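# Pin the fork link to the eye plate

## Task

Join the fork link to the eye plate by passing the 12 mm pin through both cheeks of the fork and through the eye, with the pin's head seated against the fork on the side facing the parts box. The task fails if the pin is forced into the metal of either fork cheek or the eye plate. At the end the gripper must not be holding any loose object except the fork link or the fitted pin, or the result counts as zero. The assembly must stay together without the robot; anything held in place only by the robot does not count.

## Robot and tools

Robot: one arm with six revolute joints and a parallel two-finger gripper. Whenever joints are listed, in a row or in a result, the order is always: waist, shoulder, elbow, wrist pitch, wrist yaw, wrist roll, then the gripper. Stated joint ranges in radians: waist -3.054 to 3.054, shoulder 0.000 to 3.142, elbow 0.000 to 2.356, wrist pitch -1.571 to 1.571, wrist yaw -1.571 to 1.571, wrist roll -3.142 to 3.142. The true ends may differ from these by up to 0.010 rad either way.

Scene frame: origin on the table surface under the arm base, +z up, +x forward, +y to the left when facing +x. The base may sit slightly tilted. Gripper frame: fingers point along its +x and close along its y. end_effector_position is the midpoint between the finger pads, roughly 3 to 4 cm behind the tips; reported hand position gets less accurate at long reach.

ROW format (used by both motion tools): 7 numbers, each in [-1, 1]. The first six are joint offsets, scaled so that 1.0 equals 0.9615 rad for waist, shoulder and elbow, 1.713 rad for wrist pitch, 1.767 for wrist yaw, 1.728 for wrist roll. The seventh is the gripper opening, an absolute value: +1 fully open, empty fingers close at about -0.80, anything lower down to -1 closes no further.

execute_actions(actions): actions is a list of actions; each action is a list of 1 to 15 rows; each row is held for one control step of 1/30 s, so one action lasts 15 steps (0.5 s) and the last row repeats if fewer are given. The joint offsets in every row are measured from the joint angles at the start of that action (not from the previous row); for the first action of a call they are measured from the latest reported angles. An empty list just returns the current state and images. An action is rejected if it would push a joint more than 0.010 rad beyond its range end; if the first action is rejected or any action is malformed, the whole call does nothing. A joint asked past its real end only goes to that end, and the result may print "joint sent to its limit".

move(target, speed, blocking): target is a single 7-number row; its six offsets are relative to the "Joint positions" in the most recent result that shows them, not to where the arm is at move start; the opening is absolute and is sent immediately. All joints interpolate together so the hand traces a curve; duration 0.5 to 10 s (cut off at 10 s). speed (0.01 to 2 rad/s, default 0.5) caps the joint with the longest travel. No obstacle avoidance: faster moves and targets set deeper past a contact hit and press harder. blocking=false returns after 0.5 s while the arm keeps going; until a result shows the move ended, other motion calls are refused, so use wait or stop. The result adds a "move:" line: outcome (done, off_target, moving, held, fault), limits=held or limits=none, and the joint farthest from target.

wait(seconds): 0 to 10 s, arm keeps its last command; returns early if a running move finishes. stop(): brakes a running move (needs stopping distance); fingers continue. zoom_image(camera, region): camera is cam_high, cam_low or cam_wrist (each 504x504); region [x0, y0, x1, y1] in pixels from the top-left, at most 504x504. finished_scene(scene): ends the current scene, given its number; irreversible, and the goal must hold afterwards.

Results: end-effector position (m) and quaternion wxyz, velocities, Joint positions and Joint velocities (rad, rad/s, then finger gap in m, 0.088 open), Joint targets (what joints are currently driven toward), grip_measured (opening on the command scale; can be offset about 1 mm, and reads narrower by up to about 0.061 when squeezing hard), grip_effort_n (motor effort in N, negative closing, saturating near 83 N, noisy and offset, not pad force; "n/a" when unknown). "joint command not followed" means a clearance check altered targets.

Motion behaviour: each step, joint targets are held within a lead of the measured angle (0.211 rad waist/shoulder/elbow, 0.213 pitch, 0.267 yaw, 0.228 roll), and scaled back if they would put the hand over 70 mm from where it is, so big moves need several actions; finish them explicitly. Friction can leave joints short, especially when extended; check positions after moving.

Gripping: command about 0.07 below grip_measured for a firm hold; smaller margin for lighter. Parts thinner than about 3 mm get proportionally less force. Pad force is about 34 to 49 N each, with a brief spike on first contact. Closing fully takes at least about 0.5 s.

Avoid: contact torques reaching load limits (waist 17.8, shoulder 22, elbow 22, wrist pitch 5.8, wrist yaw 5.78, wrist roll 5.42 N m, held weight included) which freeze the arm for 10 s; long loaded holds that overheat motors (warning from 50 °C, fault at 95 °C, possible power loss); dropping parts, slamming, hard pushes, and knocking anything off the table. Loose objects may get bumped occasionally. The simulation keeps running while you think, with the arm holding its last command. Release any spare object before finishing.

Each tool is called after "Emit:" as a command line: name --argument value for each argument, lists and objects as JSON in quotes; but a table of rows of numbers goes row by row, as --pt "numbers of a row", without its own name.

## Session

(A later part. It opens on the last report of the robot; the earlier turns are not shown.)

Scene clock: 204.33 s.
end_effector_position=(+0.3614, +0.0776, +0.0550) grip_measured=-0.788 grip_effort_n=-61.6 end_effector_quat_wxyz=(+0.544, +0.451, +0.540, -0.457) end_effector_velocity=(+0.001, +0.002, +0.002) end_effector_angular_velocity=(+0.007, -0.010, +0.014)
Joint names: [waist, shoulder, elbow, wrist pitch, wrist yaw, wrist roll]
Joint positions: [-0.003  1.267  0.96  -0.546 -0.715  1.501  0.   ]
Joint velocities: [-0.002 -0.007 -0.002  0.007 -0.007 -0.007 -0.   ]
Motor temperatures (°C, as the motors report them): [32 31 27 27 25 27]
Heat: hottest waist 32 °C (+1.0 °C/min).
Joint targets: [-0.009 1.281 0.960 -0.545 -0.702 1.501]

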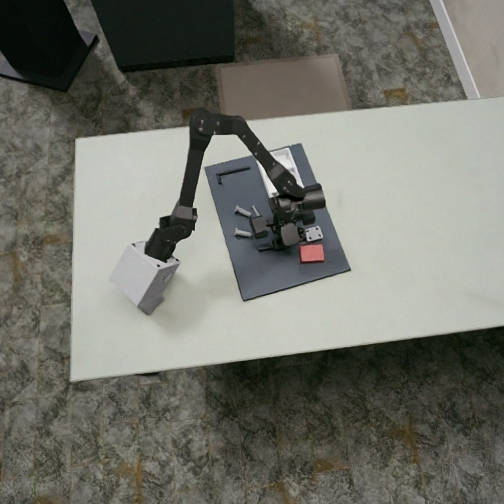

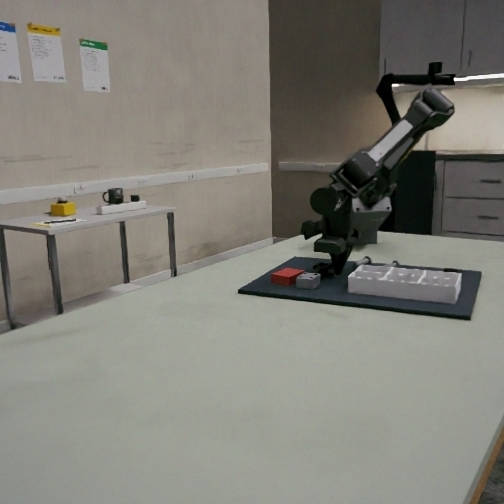

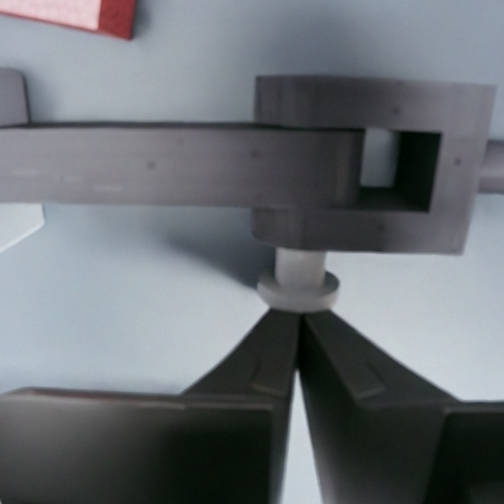

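Emit:
execute_actions --actions '[[[-0.018,0.021,0,0,0.004,-0.003,-0.8]],[[-0.018,0.021,0,0,0.004,-0.005,-0.8]],[[-0.016,0.02,0,0,0.008,-0.003,-0.8]]]'

Emit:
execute_actions --actions '[[[0.025,-0.03,0,0,0,0,-0.8]],[[0.02,-0.05,0.05,-0.03,-0.01,0,-0.6]]]'

Scene clock: 209.30 s.
end_effector_position=(+0.3622, +0.0655, +0.0551) grip_measured=-0.788 grip_effort_n=-61.2 end_effector_quat_wxyz=(+0.544, +0.452, +0.531, -0.468) end_effector_velocity=(-0.002, -0.000, -0.000) end_effector_angular_velocity=(-0.006, +0.006, +0.004)
Joint names: [waist, shoulder, elbow, wrist pitch, wrist yaw, wrist roll]
Joint positions: [-0.031  1.289  0.96  -0.546 -0.714  1.491  0.   ]
Joint velocities: [ 0.002 -0.002 -0.002 -0.007  0.007 -0.007 -0.   ]
Motor temperatures (°C, as the motors report them): [32 31 27 27 25 27]
Heat: hottest waist 32 °C (+0.0 °C/min).
Joint targets: [-0.041 1.303 0.960 -0.546 -0.701 1.488]

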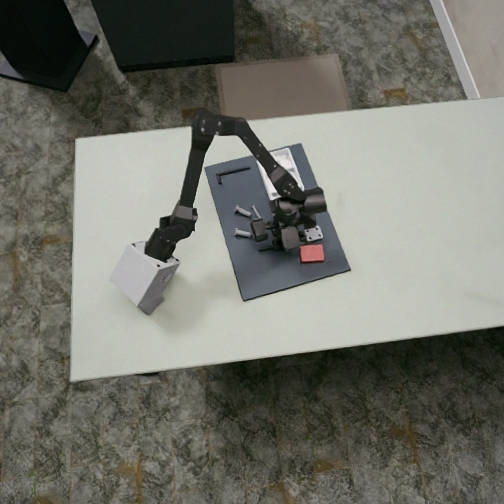

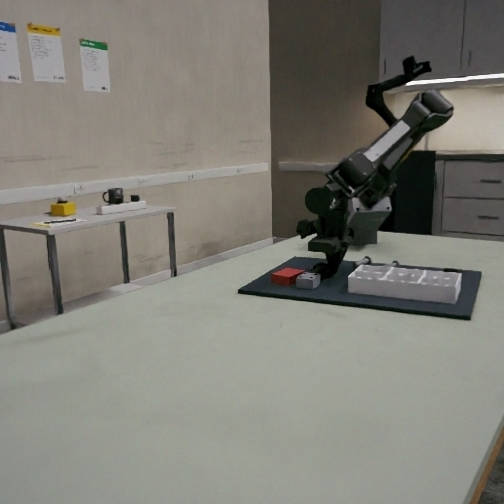

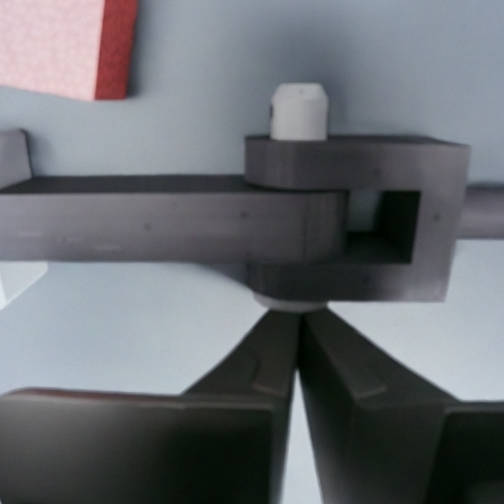

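Scene clock: 210.30 s.
end_effector_position=(+0.3691, +0.0942, +0.0676) grip_measured=-0.606 grip_effort_n=17.9 end_effector_quat_wxyz=(+0.553, +0.450, +0.547, -0.439) end_effector_velocity=(-0.003, -0.003, -0.001) end_effector_angular_velocity=(+0.002, +0.010, -0.037)
Joint names: [waist, shoulder, elbow, wrist pitch, wrist yaw, wrist roll]
Joint positions: [ 0.005  1.231  1.002 -0.595 -0.724  1.491  0.009]
Joint velocities: [-0.007  0.002 -0.007 -0.007 -0.007  0.022  0.001]
Motor temperatures (°C, as the motors report them): [32 31 27 27 25 27]
Heat: hottest waist 32 °C (+0.0 °C/min).
Joint targets: [0.008 1.223 1.008 -0.597 -0.730 1.491]

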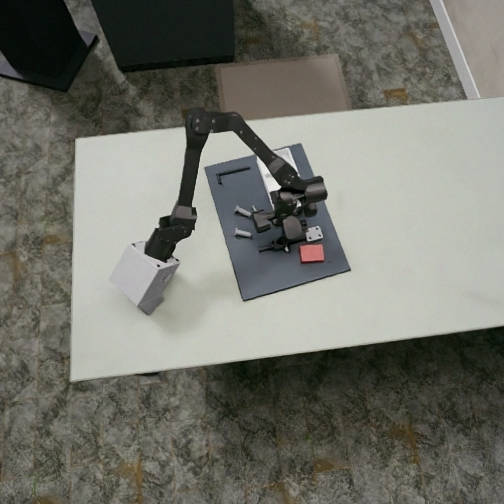

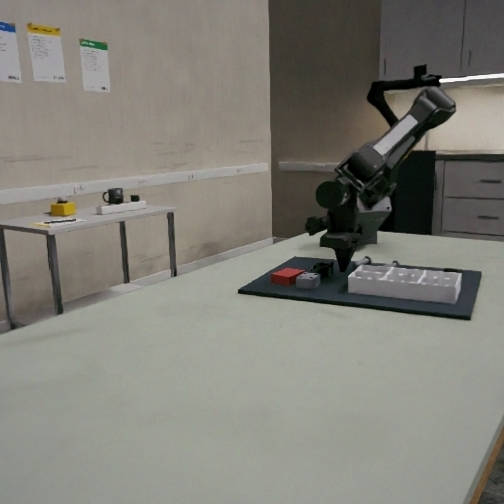

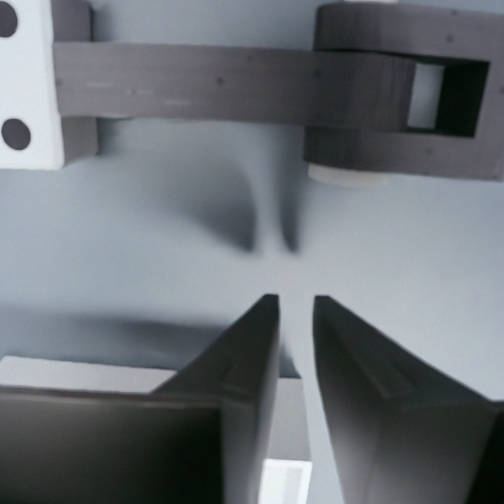

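Emit:
finished_scene --scene 2

The scene is finished: the task was done.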